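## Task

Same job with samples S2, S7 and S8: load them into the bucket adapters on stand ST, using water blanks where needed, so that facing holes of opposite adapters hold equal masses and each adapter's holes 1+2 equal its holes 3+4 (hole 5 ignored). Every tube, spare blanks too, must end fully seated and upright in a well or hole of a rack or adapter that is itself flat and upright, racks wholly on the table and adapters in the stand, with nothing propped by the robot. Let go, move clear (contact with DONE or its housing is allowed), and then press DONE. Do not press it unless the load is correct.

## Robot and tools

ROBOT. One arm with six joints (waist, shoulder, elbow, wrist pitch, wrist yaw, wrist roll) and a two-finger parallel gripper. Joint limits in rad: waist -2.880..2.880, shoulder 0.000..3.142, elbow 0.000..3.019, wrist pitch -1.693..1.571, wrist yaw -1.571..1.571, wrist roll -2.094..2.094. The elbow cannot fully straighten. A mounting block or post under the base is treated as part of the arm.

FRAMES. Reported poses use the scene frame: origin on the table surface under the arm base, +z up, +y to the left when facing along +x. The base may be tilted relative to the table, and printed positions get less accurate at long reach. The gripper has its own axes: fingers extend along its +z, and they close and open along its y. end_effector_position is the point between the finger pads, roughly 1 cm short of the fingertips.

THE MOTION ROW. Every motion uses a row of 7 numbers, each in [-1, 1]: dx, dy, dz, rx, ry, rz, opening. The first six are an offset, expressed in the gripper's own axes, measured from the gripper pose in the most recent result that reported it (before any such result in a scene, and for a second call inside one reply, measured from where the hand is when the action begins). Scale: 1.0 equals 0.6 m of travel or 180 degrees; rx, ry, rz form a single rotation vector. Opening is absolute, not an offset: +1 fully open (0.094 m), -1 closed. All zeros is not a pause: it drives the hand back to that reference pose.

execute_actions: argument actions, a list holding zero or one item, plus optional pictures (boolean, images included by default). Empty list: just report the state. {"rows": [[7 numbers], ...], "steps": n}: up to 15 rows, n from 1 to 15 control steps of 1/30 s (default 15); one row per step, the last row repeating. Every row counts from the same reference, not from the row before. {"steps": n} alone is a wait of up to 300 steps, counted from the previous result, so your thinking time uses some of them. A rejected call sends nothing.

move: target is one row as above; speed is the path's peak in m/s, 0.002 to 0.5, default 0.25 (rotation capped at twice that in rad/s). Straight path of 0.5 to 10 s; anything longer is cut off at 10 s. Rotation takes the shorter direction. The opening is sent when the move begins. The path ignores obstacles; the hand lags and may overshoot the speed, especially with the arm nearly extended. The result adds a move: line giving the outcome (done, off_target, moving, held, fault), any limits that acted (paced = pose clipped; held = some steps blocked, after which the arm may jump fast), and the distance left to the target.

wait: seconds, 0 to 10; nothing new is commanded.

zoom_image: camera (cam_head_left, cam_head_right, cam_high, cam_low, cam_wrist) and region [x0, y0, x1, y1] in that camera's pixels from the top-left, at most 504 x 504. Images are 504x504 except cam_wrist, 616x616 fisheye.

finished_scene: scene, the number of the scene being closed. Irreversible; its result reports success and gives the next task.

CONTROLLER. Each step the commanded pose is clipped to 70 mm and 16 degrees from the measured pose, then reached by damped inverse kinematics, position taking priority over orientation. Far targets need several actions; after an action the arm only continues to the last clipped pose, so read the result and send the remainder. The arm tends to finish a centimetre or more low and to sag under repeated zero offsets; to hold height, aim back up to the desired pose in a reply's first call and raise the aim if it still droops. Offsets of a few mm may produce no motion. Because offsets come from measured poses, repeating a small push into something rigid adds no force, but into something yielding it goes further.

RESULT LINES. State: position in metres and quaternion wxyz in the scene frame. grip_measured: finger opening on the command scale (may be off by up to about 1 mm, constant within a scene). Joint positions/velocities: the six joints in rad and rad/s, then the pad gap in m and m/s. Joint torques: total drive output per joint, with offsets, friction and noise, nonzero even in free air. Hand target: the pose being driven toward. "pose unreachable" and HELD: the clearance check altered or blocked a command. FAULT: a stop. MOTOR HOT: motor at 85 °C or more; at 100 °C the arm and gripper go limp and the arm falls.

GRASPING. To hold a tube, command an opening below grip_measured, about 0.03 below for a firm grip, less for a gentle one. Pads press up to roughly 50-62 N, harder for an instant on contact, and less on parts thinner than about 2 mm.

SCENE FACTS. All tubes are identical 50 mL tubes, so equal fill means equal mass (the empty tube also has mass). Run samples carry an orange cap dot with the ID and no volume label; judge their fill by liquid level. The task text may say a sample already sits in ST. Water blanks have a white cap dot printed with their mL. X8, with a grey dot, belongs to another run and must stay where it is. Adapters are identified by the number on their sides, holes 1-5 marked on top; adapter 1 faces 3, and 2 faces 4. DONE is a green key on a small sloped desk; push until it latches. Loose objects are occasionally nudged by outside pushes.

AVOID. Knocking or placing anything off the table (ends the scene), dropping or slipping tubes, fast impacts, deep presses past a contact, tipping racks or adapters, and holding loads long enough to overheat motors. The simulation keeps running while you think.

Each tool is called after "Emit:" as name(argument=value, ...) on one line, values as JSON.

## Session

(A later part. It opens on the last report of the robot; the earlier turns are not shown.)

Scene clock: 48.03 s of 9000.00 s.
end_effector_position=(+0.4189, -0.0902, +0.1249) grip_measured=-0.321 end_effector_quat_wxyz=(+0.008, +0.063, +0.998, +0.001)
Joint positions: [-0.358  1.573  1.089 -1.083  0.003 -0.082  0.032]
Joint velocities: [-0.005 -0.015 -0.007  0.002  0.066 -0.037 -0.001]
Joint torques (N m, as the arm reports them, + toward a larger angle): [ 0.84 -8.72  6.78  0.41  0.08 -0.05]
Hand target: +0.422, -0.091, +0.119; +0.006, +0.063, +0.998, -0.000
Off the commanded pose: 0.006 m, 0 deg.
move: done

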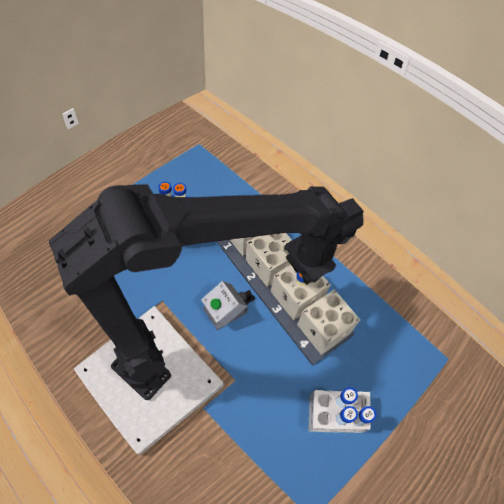

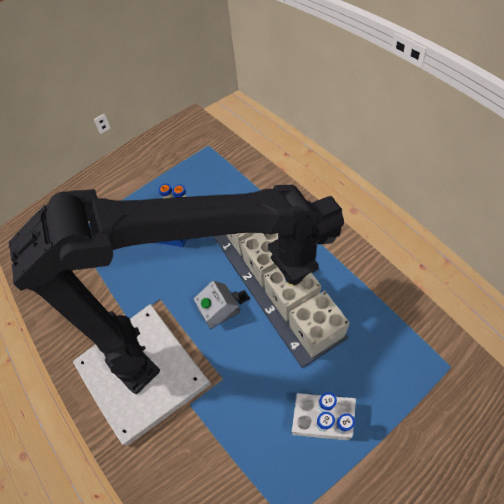

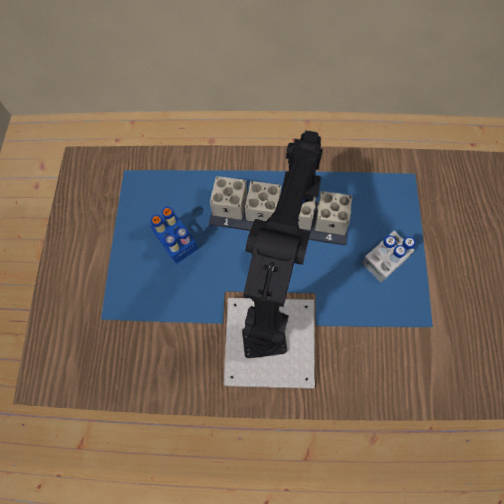

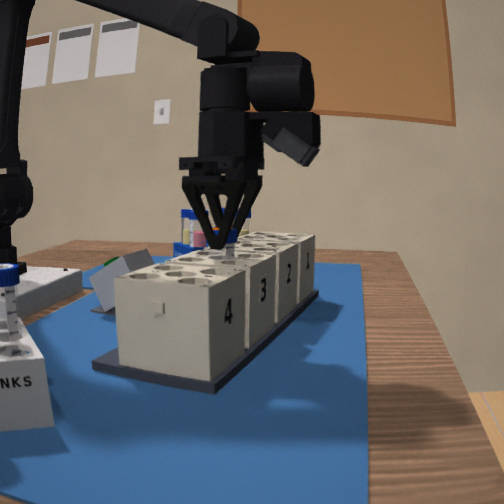

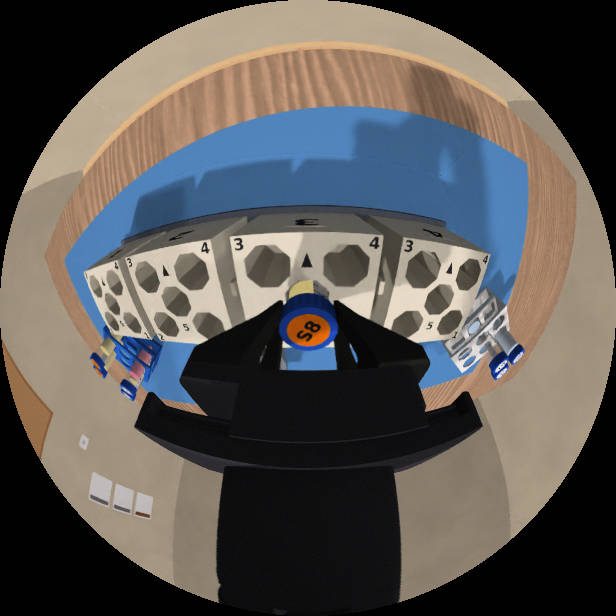

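Emit:
move(target=[0,0,0,0,0,0,0.1])

Emit:
move(target=[0,0,-0.13,0,0,0,0.1])

Emit:
move(target=[0.158,0.645,0,-0.004,-0.006,0.17,0.1], speed=0.3)

Scene clock: 63.40 s of 9000.00 s.
end_effector_position=(+0.4189, -0.0901, +0.1249) grip_measured=+0.098 end_effector_quat_wxyz=(+0.008, +0.063, +0.998, +0.001)
Joint positions: [-0.358  1.573  1.089 -1.083  0.003 -0.082  0.052]
Joint velocities: [ 0.005 -0.005  0.002 -0.017  0.154 -0.051 -0.001]
Joint torques (N m, as the arm reports them, + toward a larger angle): [ 1.15 -9.76  6.78 -0.03  0.03 -0.03]
Hand target: +0.419, -0.090, +0.125; +0.008, +0.063, +0.998, +0.001
Off the commanded pose: 0.000 m, 0 deg.
After step 90, 11.67 s passed at rest.
move: done

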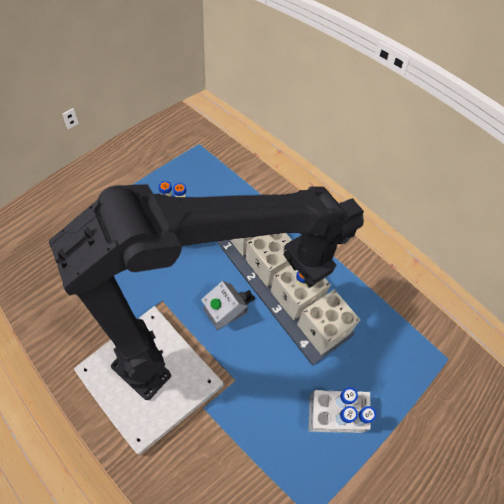

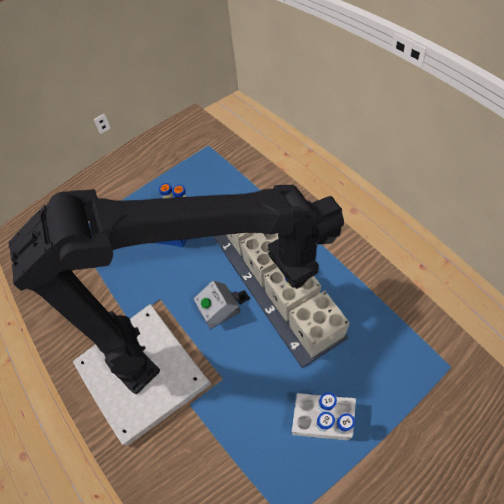

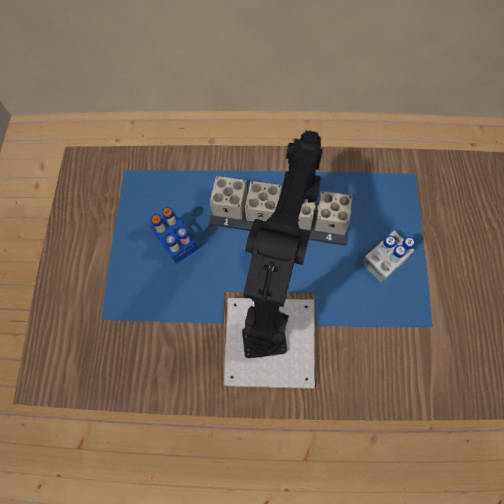

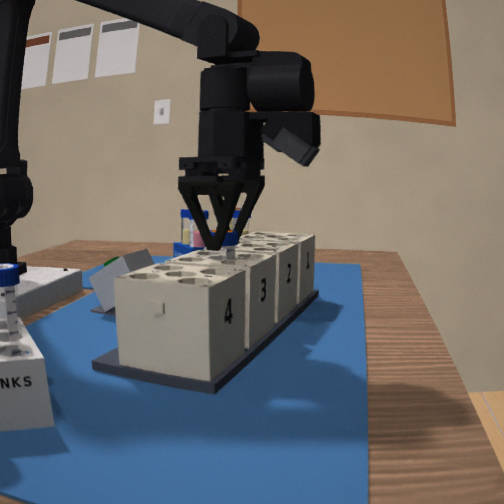

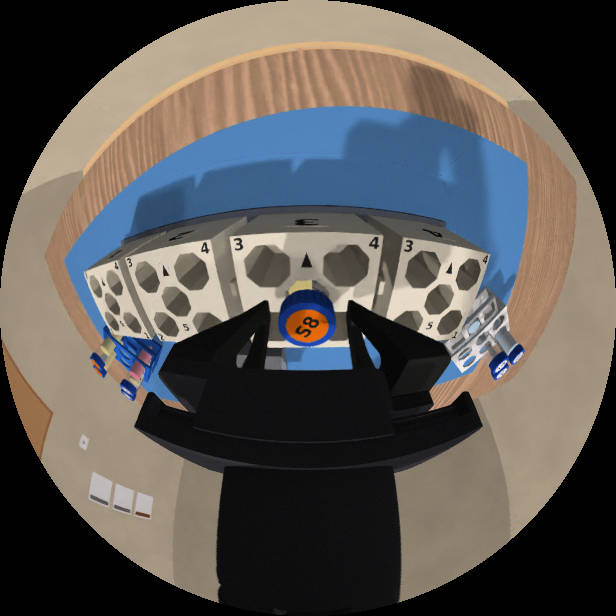

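Scene clock: 64.27 s of 9000.00 s.
end_effector_position=(+0.4072, -0.0881, +0.1884) grip_measured=+0.098 end_effector_quat_wxyz=(-0.006, +0.063, +0.998, +0.003)
Joint positions: [-0.358  1.497  1.181 -1.281  0.003 -0.082  0.052]
Joint velocities: [-0.005 -0.015 -0.017 -0.002 -0.022 -0.066 -0.   ]
Joint torques (N m, as the arm reports them, + toward a larger angle): [ 1.19 -9.61  9.84 -0.53  0.02 -0.03]
Hand target: +0.417, -0.090, +0.203; +0.008, +0.063, +0.998, +0.001
Off the commanded pose: 0.018 m, 2 deg.
move: off_target

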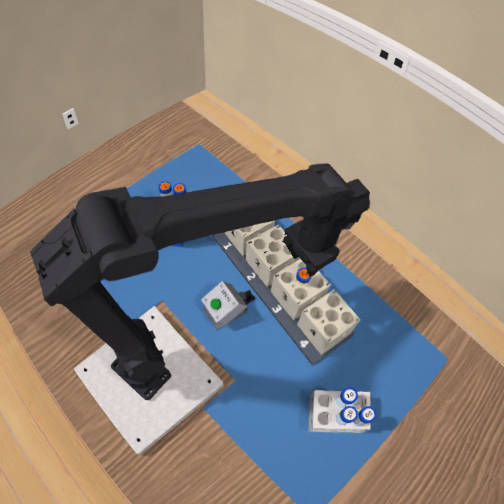

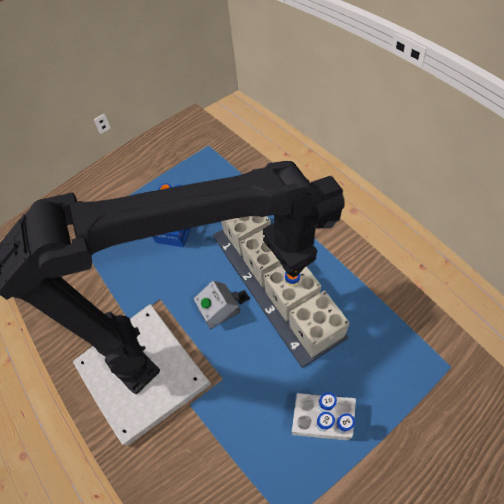

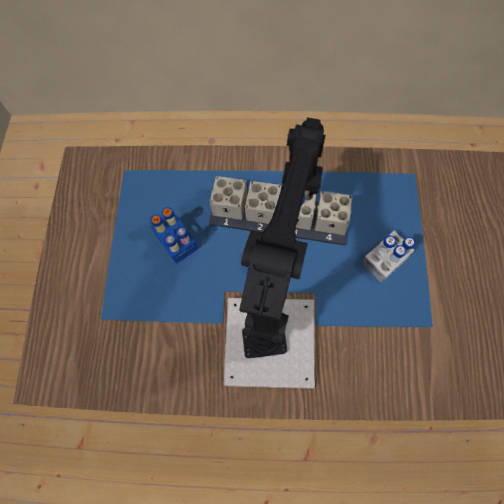

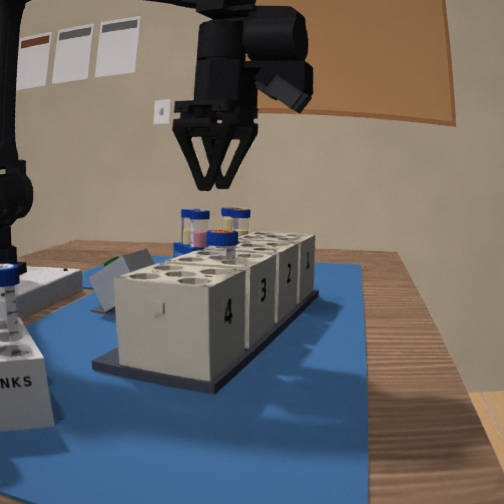

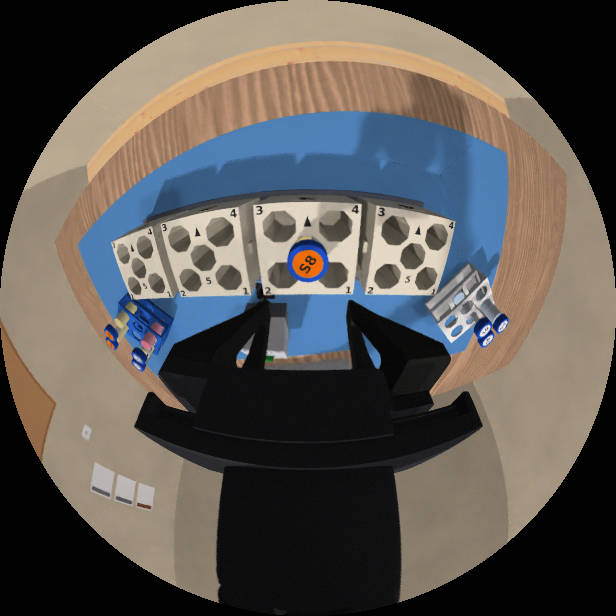

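Scene clock: 66.30 s of 9000.00 s.
end_effector_position=(+0.3521, +0.3011, +0.1780) grip_measured=+0.098 end_effector_quat_wxyz=(-0.006, +0.316, +0.949, -0.005)
Joint positions: [ 0.553  1.624  1.3   -1.274 -0.01   1.346  0.052]
Joint velocities: [-0.015 -0.015 -0.002 -0.012 -0.022  0.007 -0.   ]
Joint torques (N m, as the arm reports them, + toward a larger angle): [  0.3  -10.11  10.61  -0.54   0.22   0.05]
Hand target: +0.365, +0.308, +0.190; +0.002, +0.324, +0.946, +0.005
Off the commanded pose: 0.018 m, 2 deg.
move: off_target

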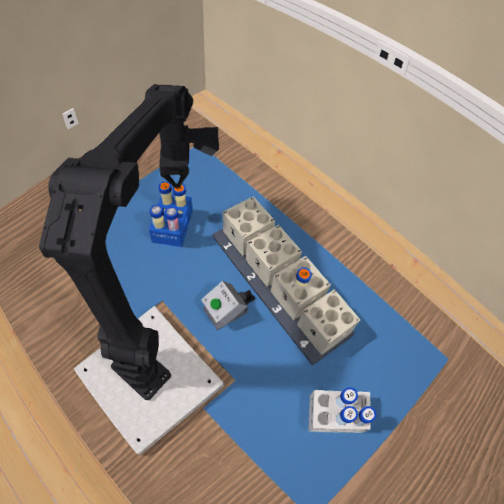

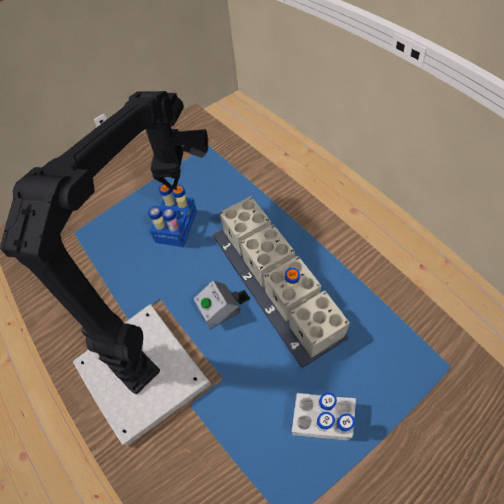

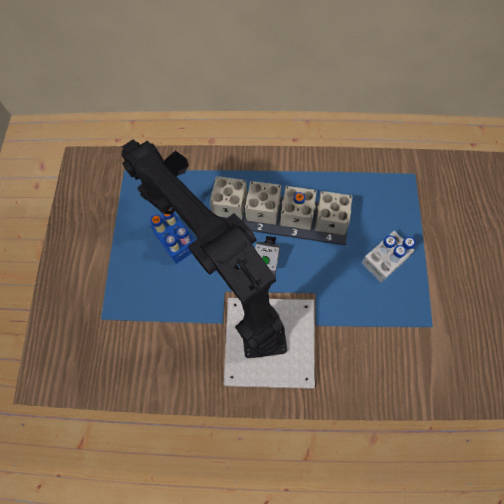

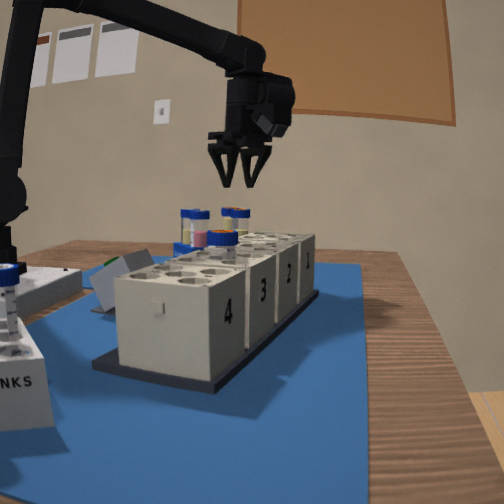

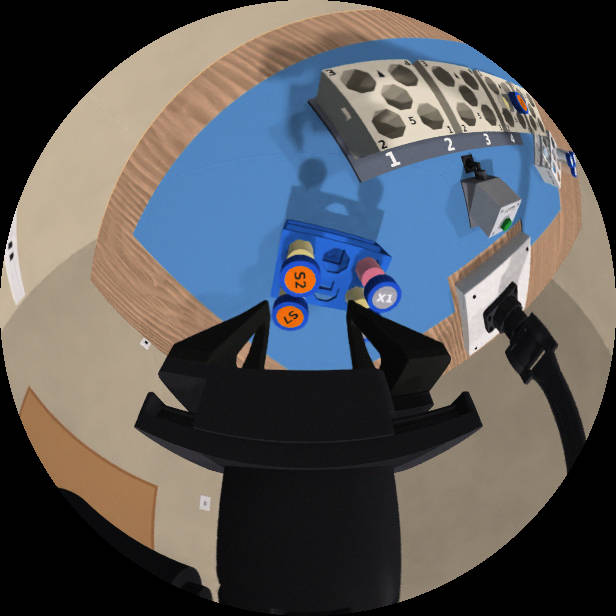

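Emit:
move(target=[-0.005,0.017,0.104,-0.006,0,0.07,0.1], speed=0.08)

Scene clock: 71.17 s of 9000.00 s.
end_effector_position=(+0.3575, +0.3053, +0.1220) grip_measured=+0.098 end_effector_quat_wxyz=(-0.001, +0.412, +0.911, +0.004)
Joint positions: [ 0.553  1.683  1.216 -1.111 -0.01   1.552  0.052]
Joint velocities: [-0.015 -0.015 -0.022  0.007 -0.066  0.037 -0.   ]
Joint torques (N m, as the arm reports them, + toward a larger angle): [  0.8  -10.12   6.88   0.28   0.05   0.05]
Hand target: +0.360, +0.307, +0.115; -0.003, +0.418, +0.908, +0.003
Off the commanded pose: 0.007 m, 1 deg.
After step 90, 0.17 s passed at rest.
move: done

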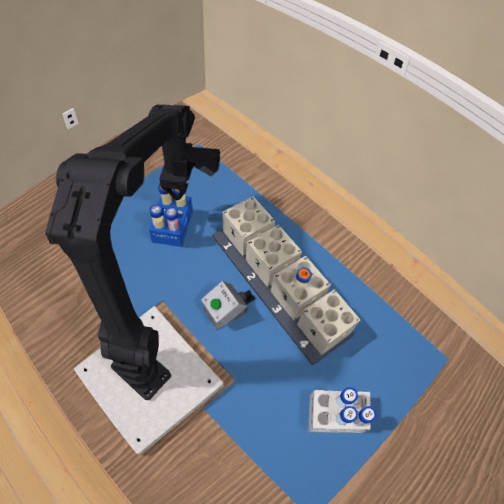

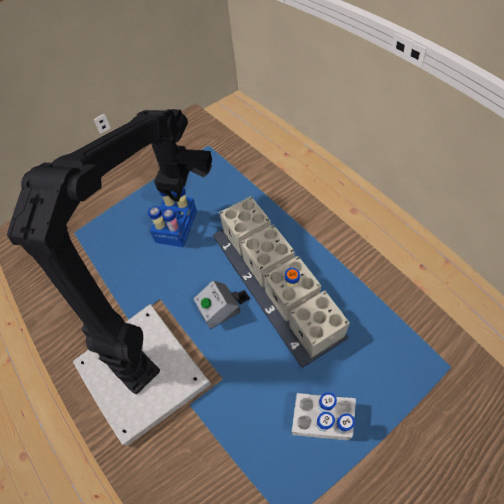

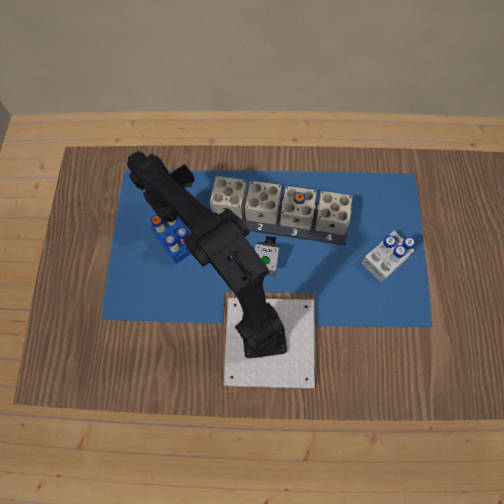

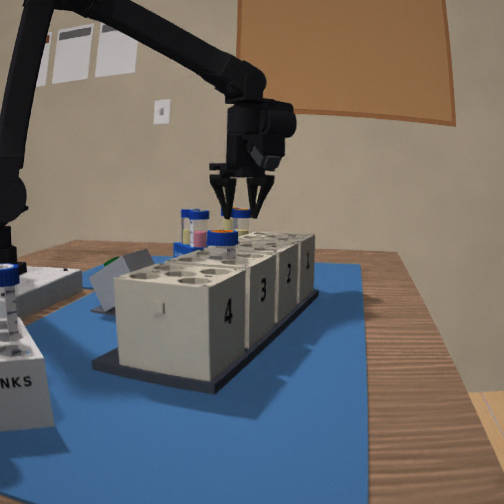

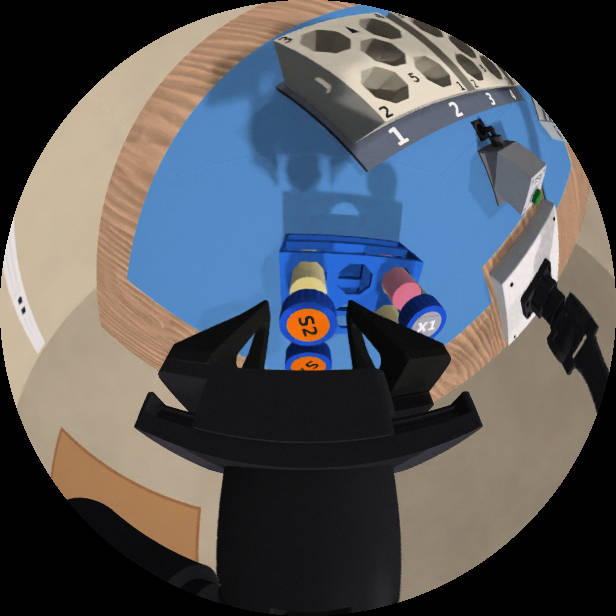

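Emit:
move(target=[0,0.004,0.013,0,0,0,0.1], speed=0.05)

Emit:
move(target=[0,0,0,0,0,0,-0.345])

Emit:
move(target=[0,0.01,-0.28,-0.008,0,0,-0.345], speed=0.1)

Emit:
move(target=[-0.335,-0.063,0.03,-0.012,-0.008,-0.232,-0.345], speed=0.2)

Scene clock: 76.97 s of 9000.00 s.
end_effector_position=(+0.3572, +0.3051, +0.1206) grip_measured=+0.098 end_effector_quat_wxyz=(-0.001, +0.413, +0.911, +0.004)
Joint positions: [ 0.553  1.683  1.212 -1.105 -0.01   1.555  0.052]
Joint velocities: [ 0.005 -0.005 -0.017  0.002 -0.051  0.037  0.   ]
Joint torques (N m, as the arm reports them, + toward a larger angle): [  0.96 -10.3    6.83   0.29   0.11  -0.06]
Hand target: +0.359, +0.307, +0.114; -0.001, +0.412, +0.911, +0.004
Off the commanded pose: 0.007 m, 0 deg.
After step 90, 2.10 s passed at rest.
move: done

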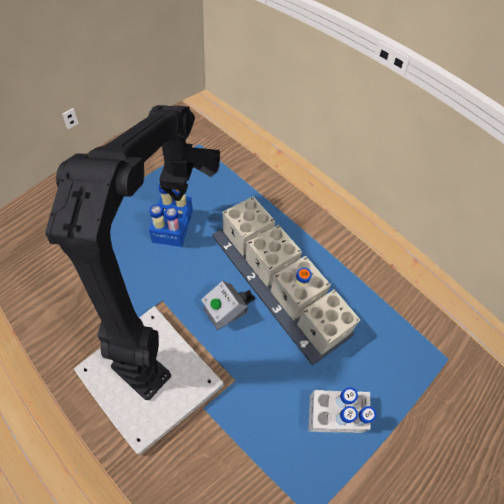

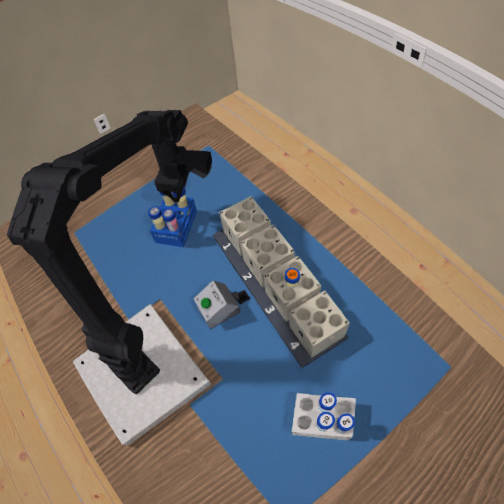

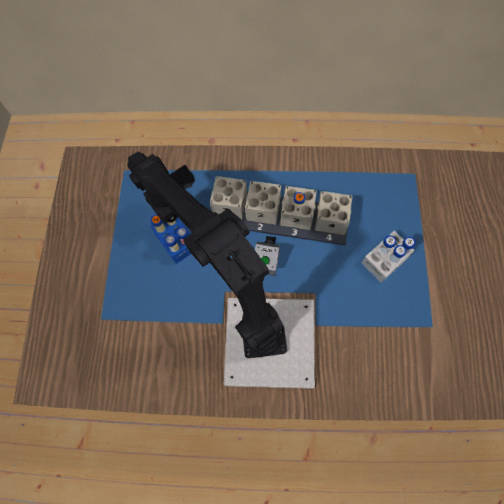

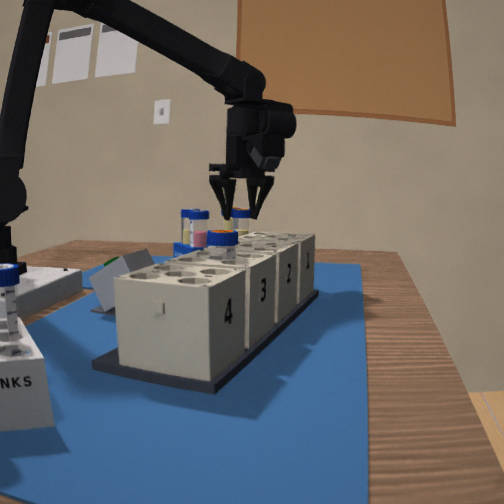

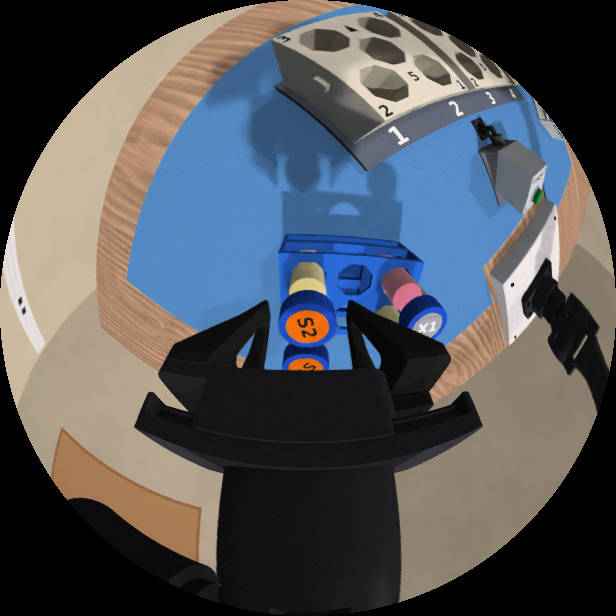

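Scene clock: 77.47 s of 9000.00 s.
end_effector_position=(+0.3572, +0.3051, +0.1206) grip_measured=-0.319 end_effector_quat_wxyz=(-0.001, +0.413, +0.911, +0.004)
Joint positions: [ 0.553  1.683  1.212 -1.105 -0.01   1.555  0.032]
Joint velocities: [-0.005 -0.005 -0.002  0.002 -0.066  0.051 -0.   ]
Joint torques (N m, as the arm reports them, + toward a larger angle): [  0.99 -11.24   6.74  -0.16   0.1   -0.03]
Hand target: +0.357, +0.305, +0.121; -0.001, +0.413, +0.911, +0.004
Off the commanded pose: 0.000 m, 0 deg.
move: done

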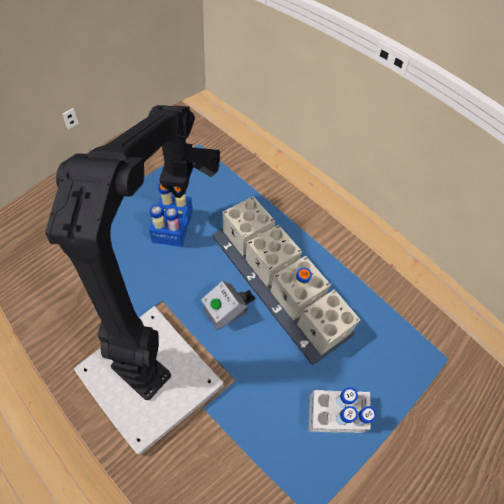

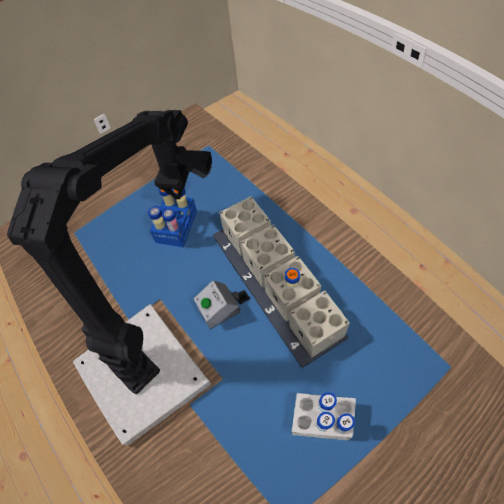

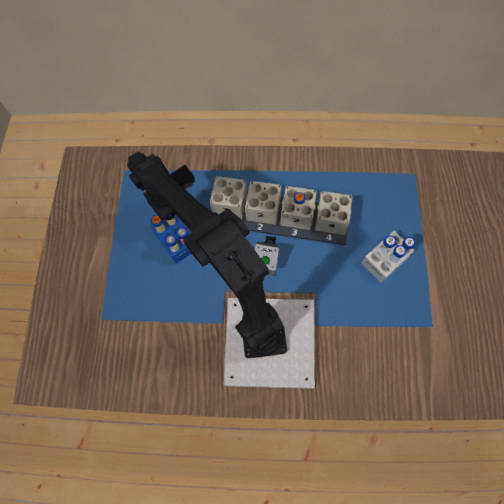

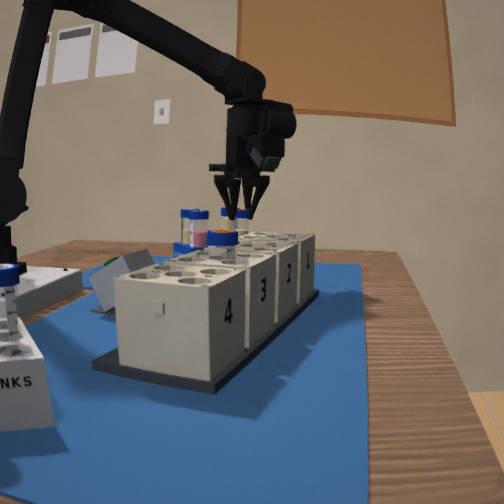

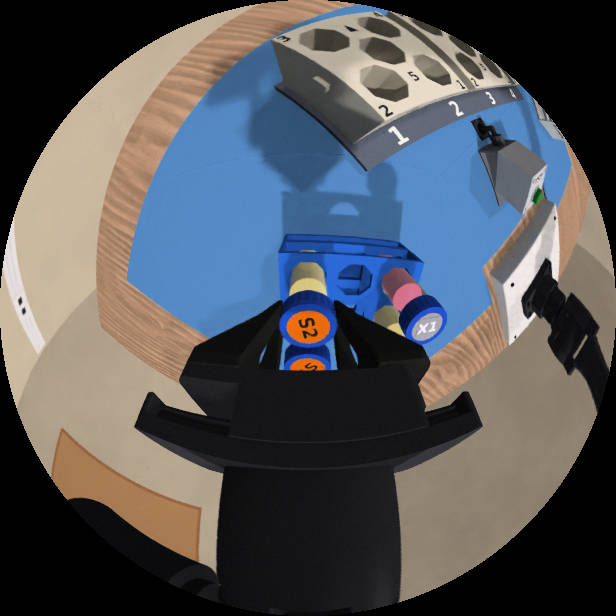

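Scene clock: 79.53 s of 9000.00 s.
end_effector_position=(+0.3527, +0.3022, +0.2594) grip_measured=-0.319 end_effector_quat_wxyz=(-0.009, +0.413, +0.911, -0.012)
Joint positions: [ 0.553  1.593  1.48  -1.499 -0.01   1.555  0.032]
Joint velocities: [ 0.005 -0.015 -0.012 -0.027 -0.051 -0.095 -0.001]
Joint torques (N m, as the arm reports them, + toward a larger angle): [  0.82 -12.55  10.99  -0.66   0.1   -0.05]
Hand target: +0.359, +0.306, +0.289; +0.005, +0.413, +0.911, +0.016
Off the commanded pose: 0.031 m, 4 deg.
move: off_target

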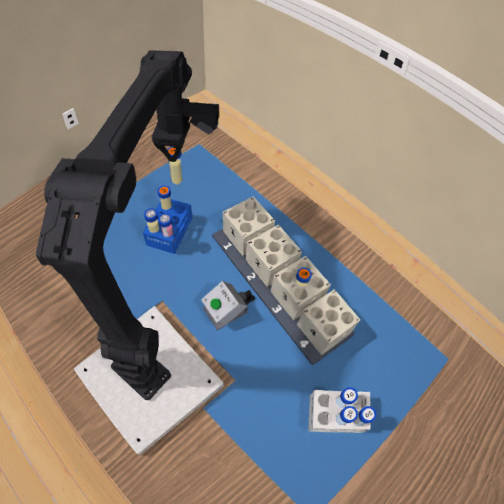

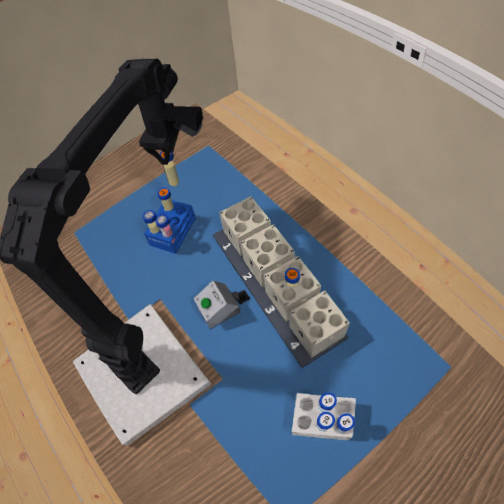

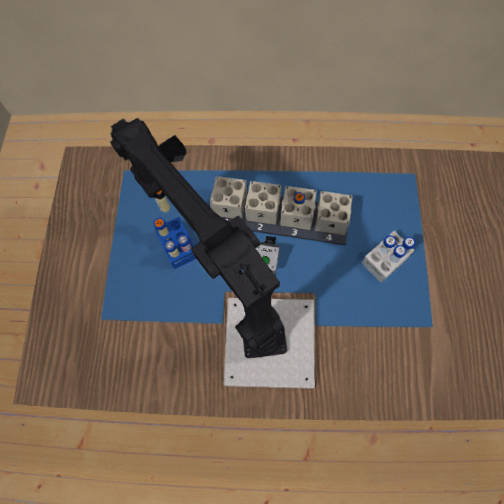

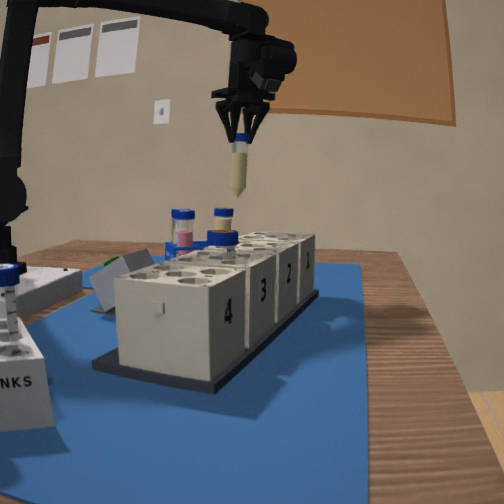

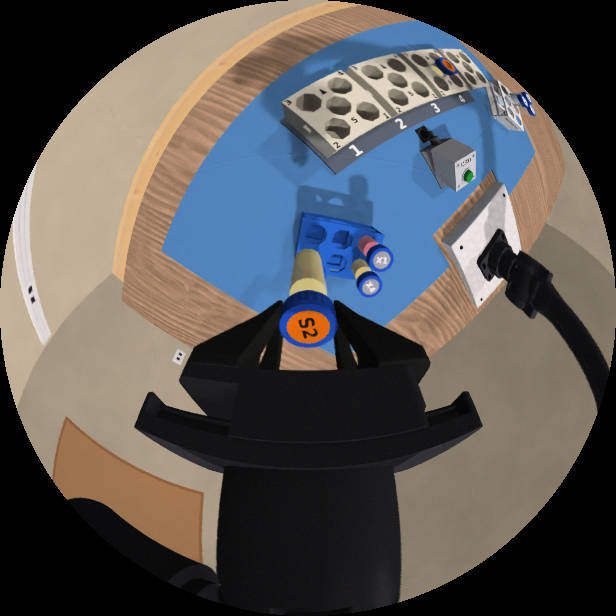

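Scene clock: 81.97 s of 9000.00 s.
end_effector_position=(+0.4473, +0.1217, +0.2340) grip_measured=-0.319 end_effector_quat_wxyz=(-0.008, +0.068, +0.998, -0.003)
Joint positions: [ 0.117  1.593  1.412 -1.42   0.001  0.403  0.032]
Joint velocities: [-0.005 -0.005  0.002  0.002 -0.007 -0.051 -0.   ]
Joint torques (N m, as the arm reports them, + toward a larger angle): [  0.88 -11.15   8.67   0.34  -0.04  -0.11]
Hand target: +0.454, +0.125, +0.242; +0.007, +0.061, +0.998, +0.004
Off the commanded pose: 0.012 m, 2 deg.
move: off_target

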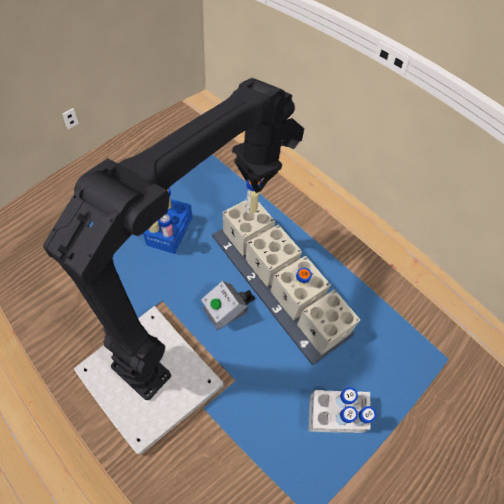

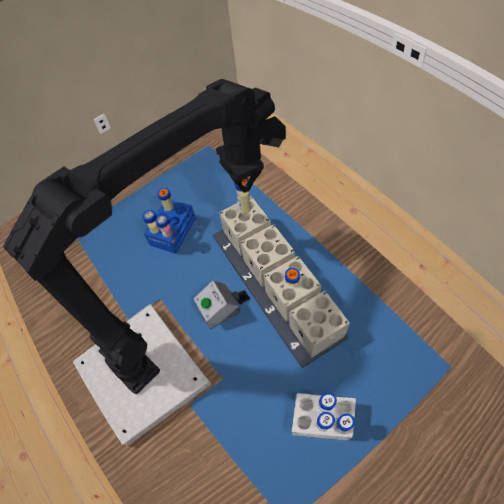

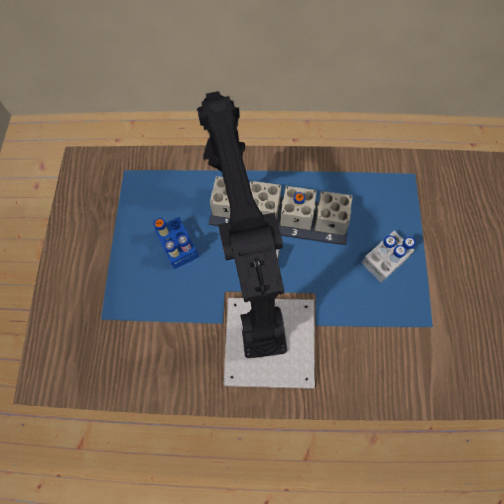

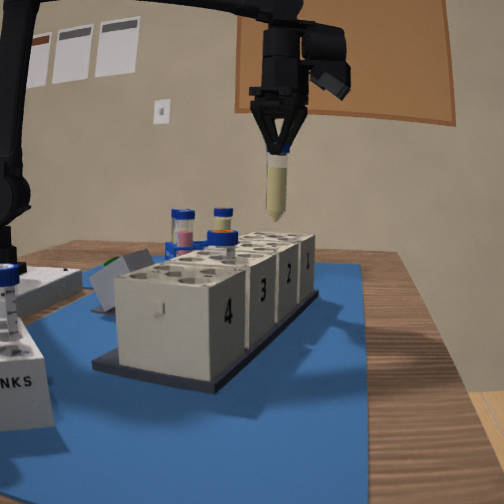

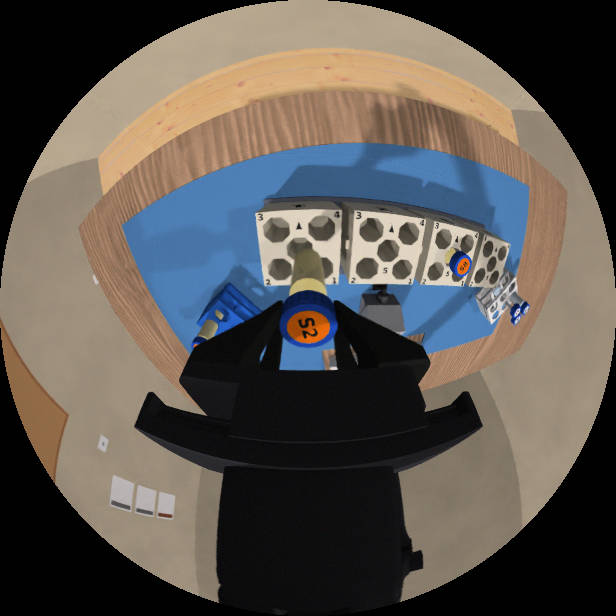

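Emit:
execute_actions(actions=[])

Emit:
move(target=[-0.005,0.012,0.03,0,-0.01,0,-0.345], speed=0.06)

Scene clock: 99.50 s of 9000.00 s.
end_effector_position=(+0.4473, +0.1217, +0.2340) grip_measured=-0.319 end_effector_quat_wxyz=(-0.008, +0.066, +0.998, -0.003)
Joint positions: [ 0.117  1.593  1.412 -1.42   0.001  0.4    0.032]
Joint velocities: [-0.005  0.005 -0.017  0.002 -0.037 -0.037  0.001]
Joint torques (N m, as the arm reports them, + toward a larger angle): [  1.1  -11.16   8.64   0.35  -0.03  -0.11]
Hand target: +0.454, +0.125, +0.242; +0.007, +0.061, +0.998, +0.004
Off the commanded pose: 0.012 m, 2 deg.
Steps of this call (steps 1 to 90: nothing new was sent; then 14.53 s passed at rest). Readings (end_effector_position):
1: (+0.4473, +0.1217, +0.2340)
2: (+0.4473, +0.1217, +0.2340)
4: (+0.4473, +0.1217, +0.2340)
8: (+0.4473, +0.1217, +0.2340)
90: the state above

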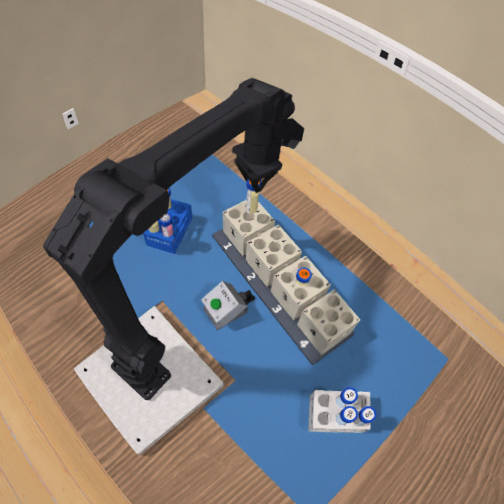

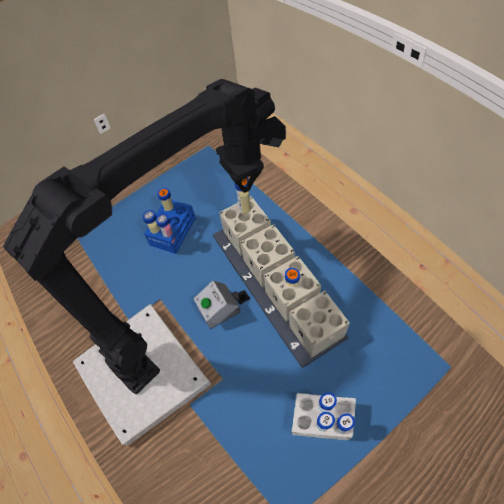

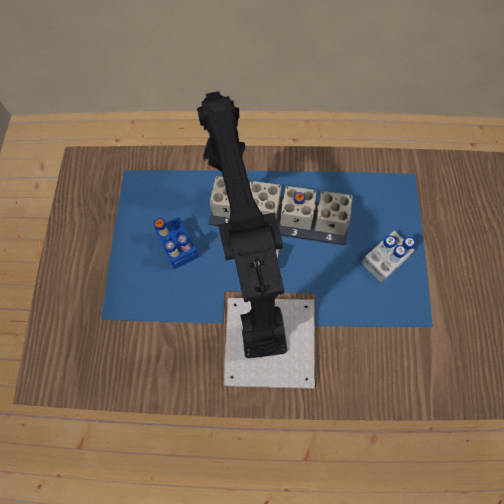

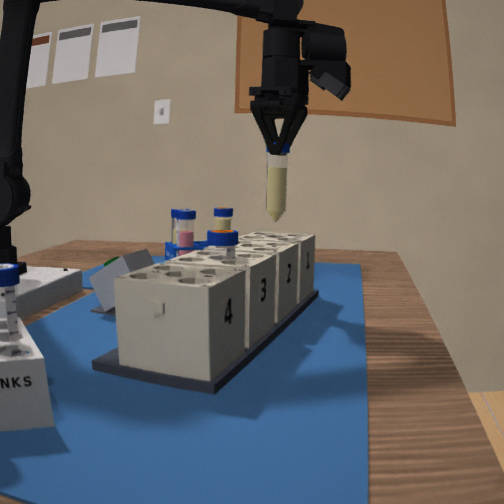

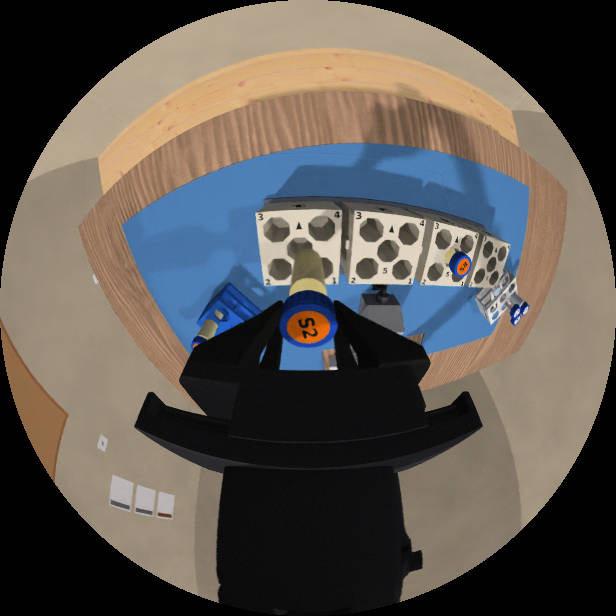

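Scene clock: 100.27 s of 9000.00 s.
end_effector_position=(+0.4471, +0.1250, +0.2165) grip_measured=-0.319 end_effector_quat_wxyz=(+0.001, +0.064, +0.998, -0.004)
Joint positions: [ 0.127  1.593  1.365 -1.357  0.01   0.406  0.032]
Joint velocities: [-0.015 -0.005  0.002 -0.017 -0.095 -0.037 -0.   ]
Joint torques (N m, as the arm reports them, + toward a larger angle): [  1.44 -10.41   7.68   0.4    0.19   0.05]
Hand target: +0.451, +0.128, +0.216; +0.008, +0.066, +0.998, -0.004
Off the commanded pose: 0.005 m, 1 deg.
move: done

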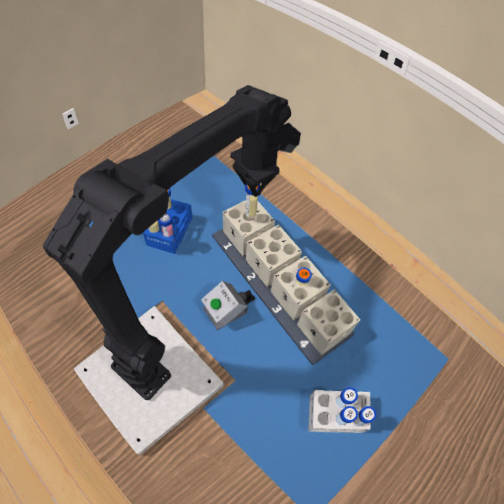

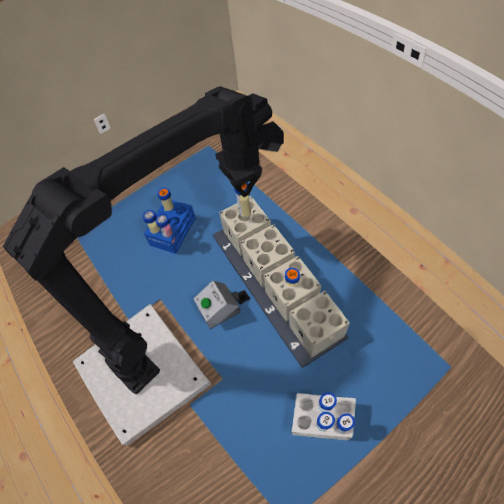

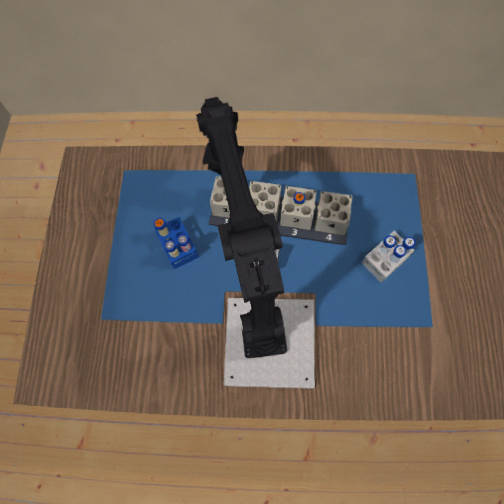

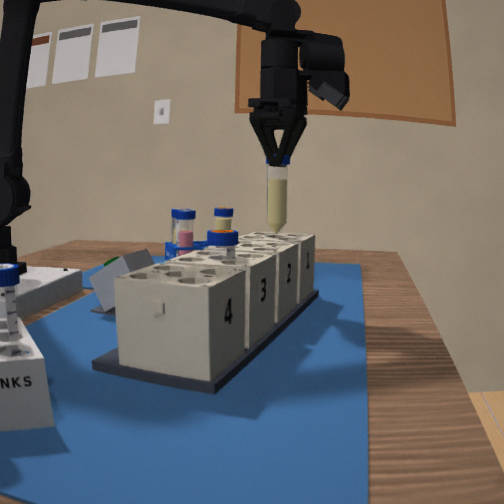

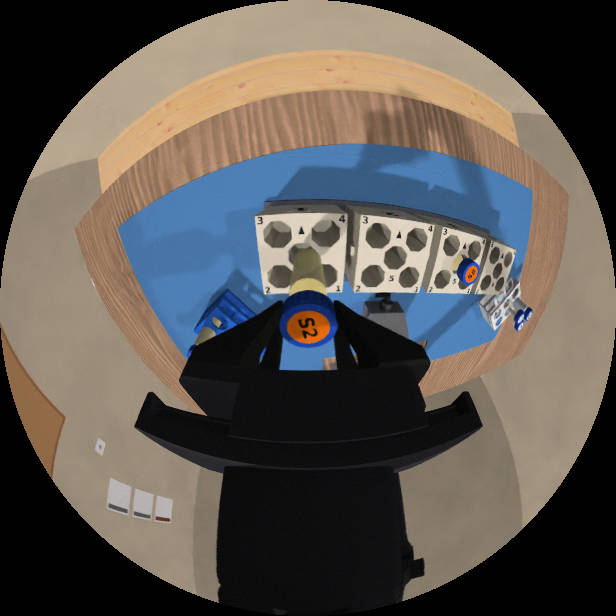

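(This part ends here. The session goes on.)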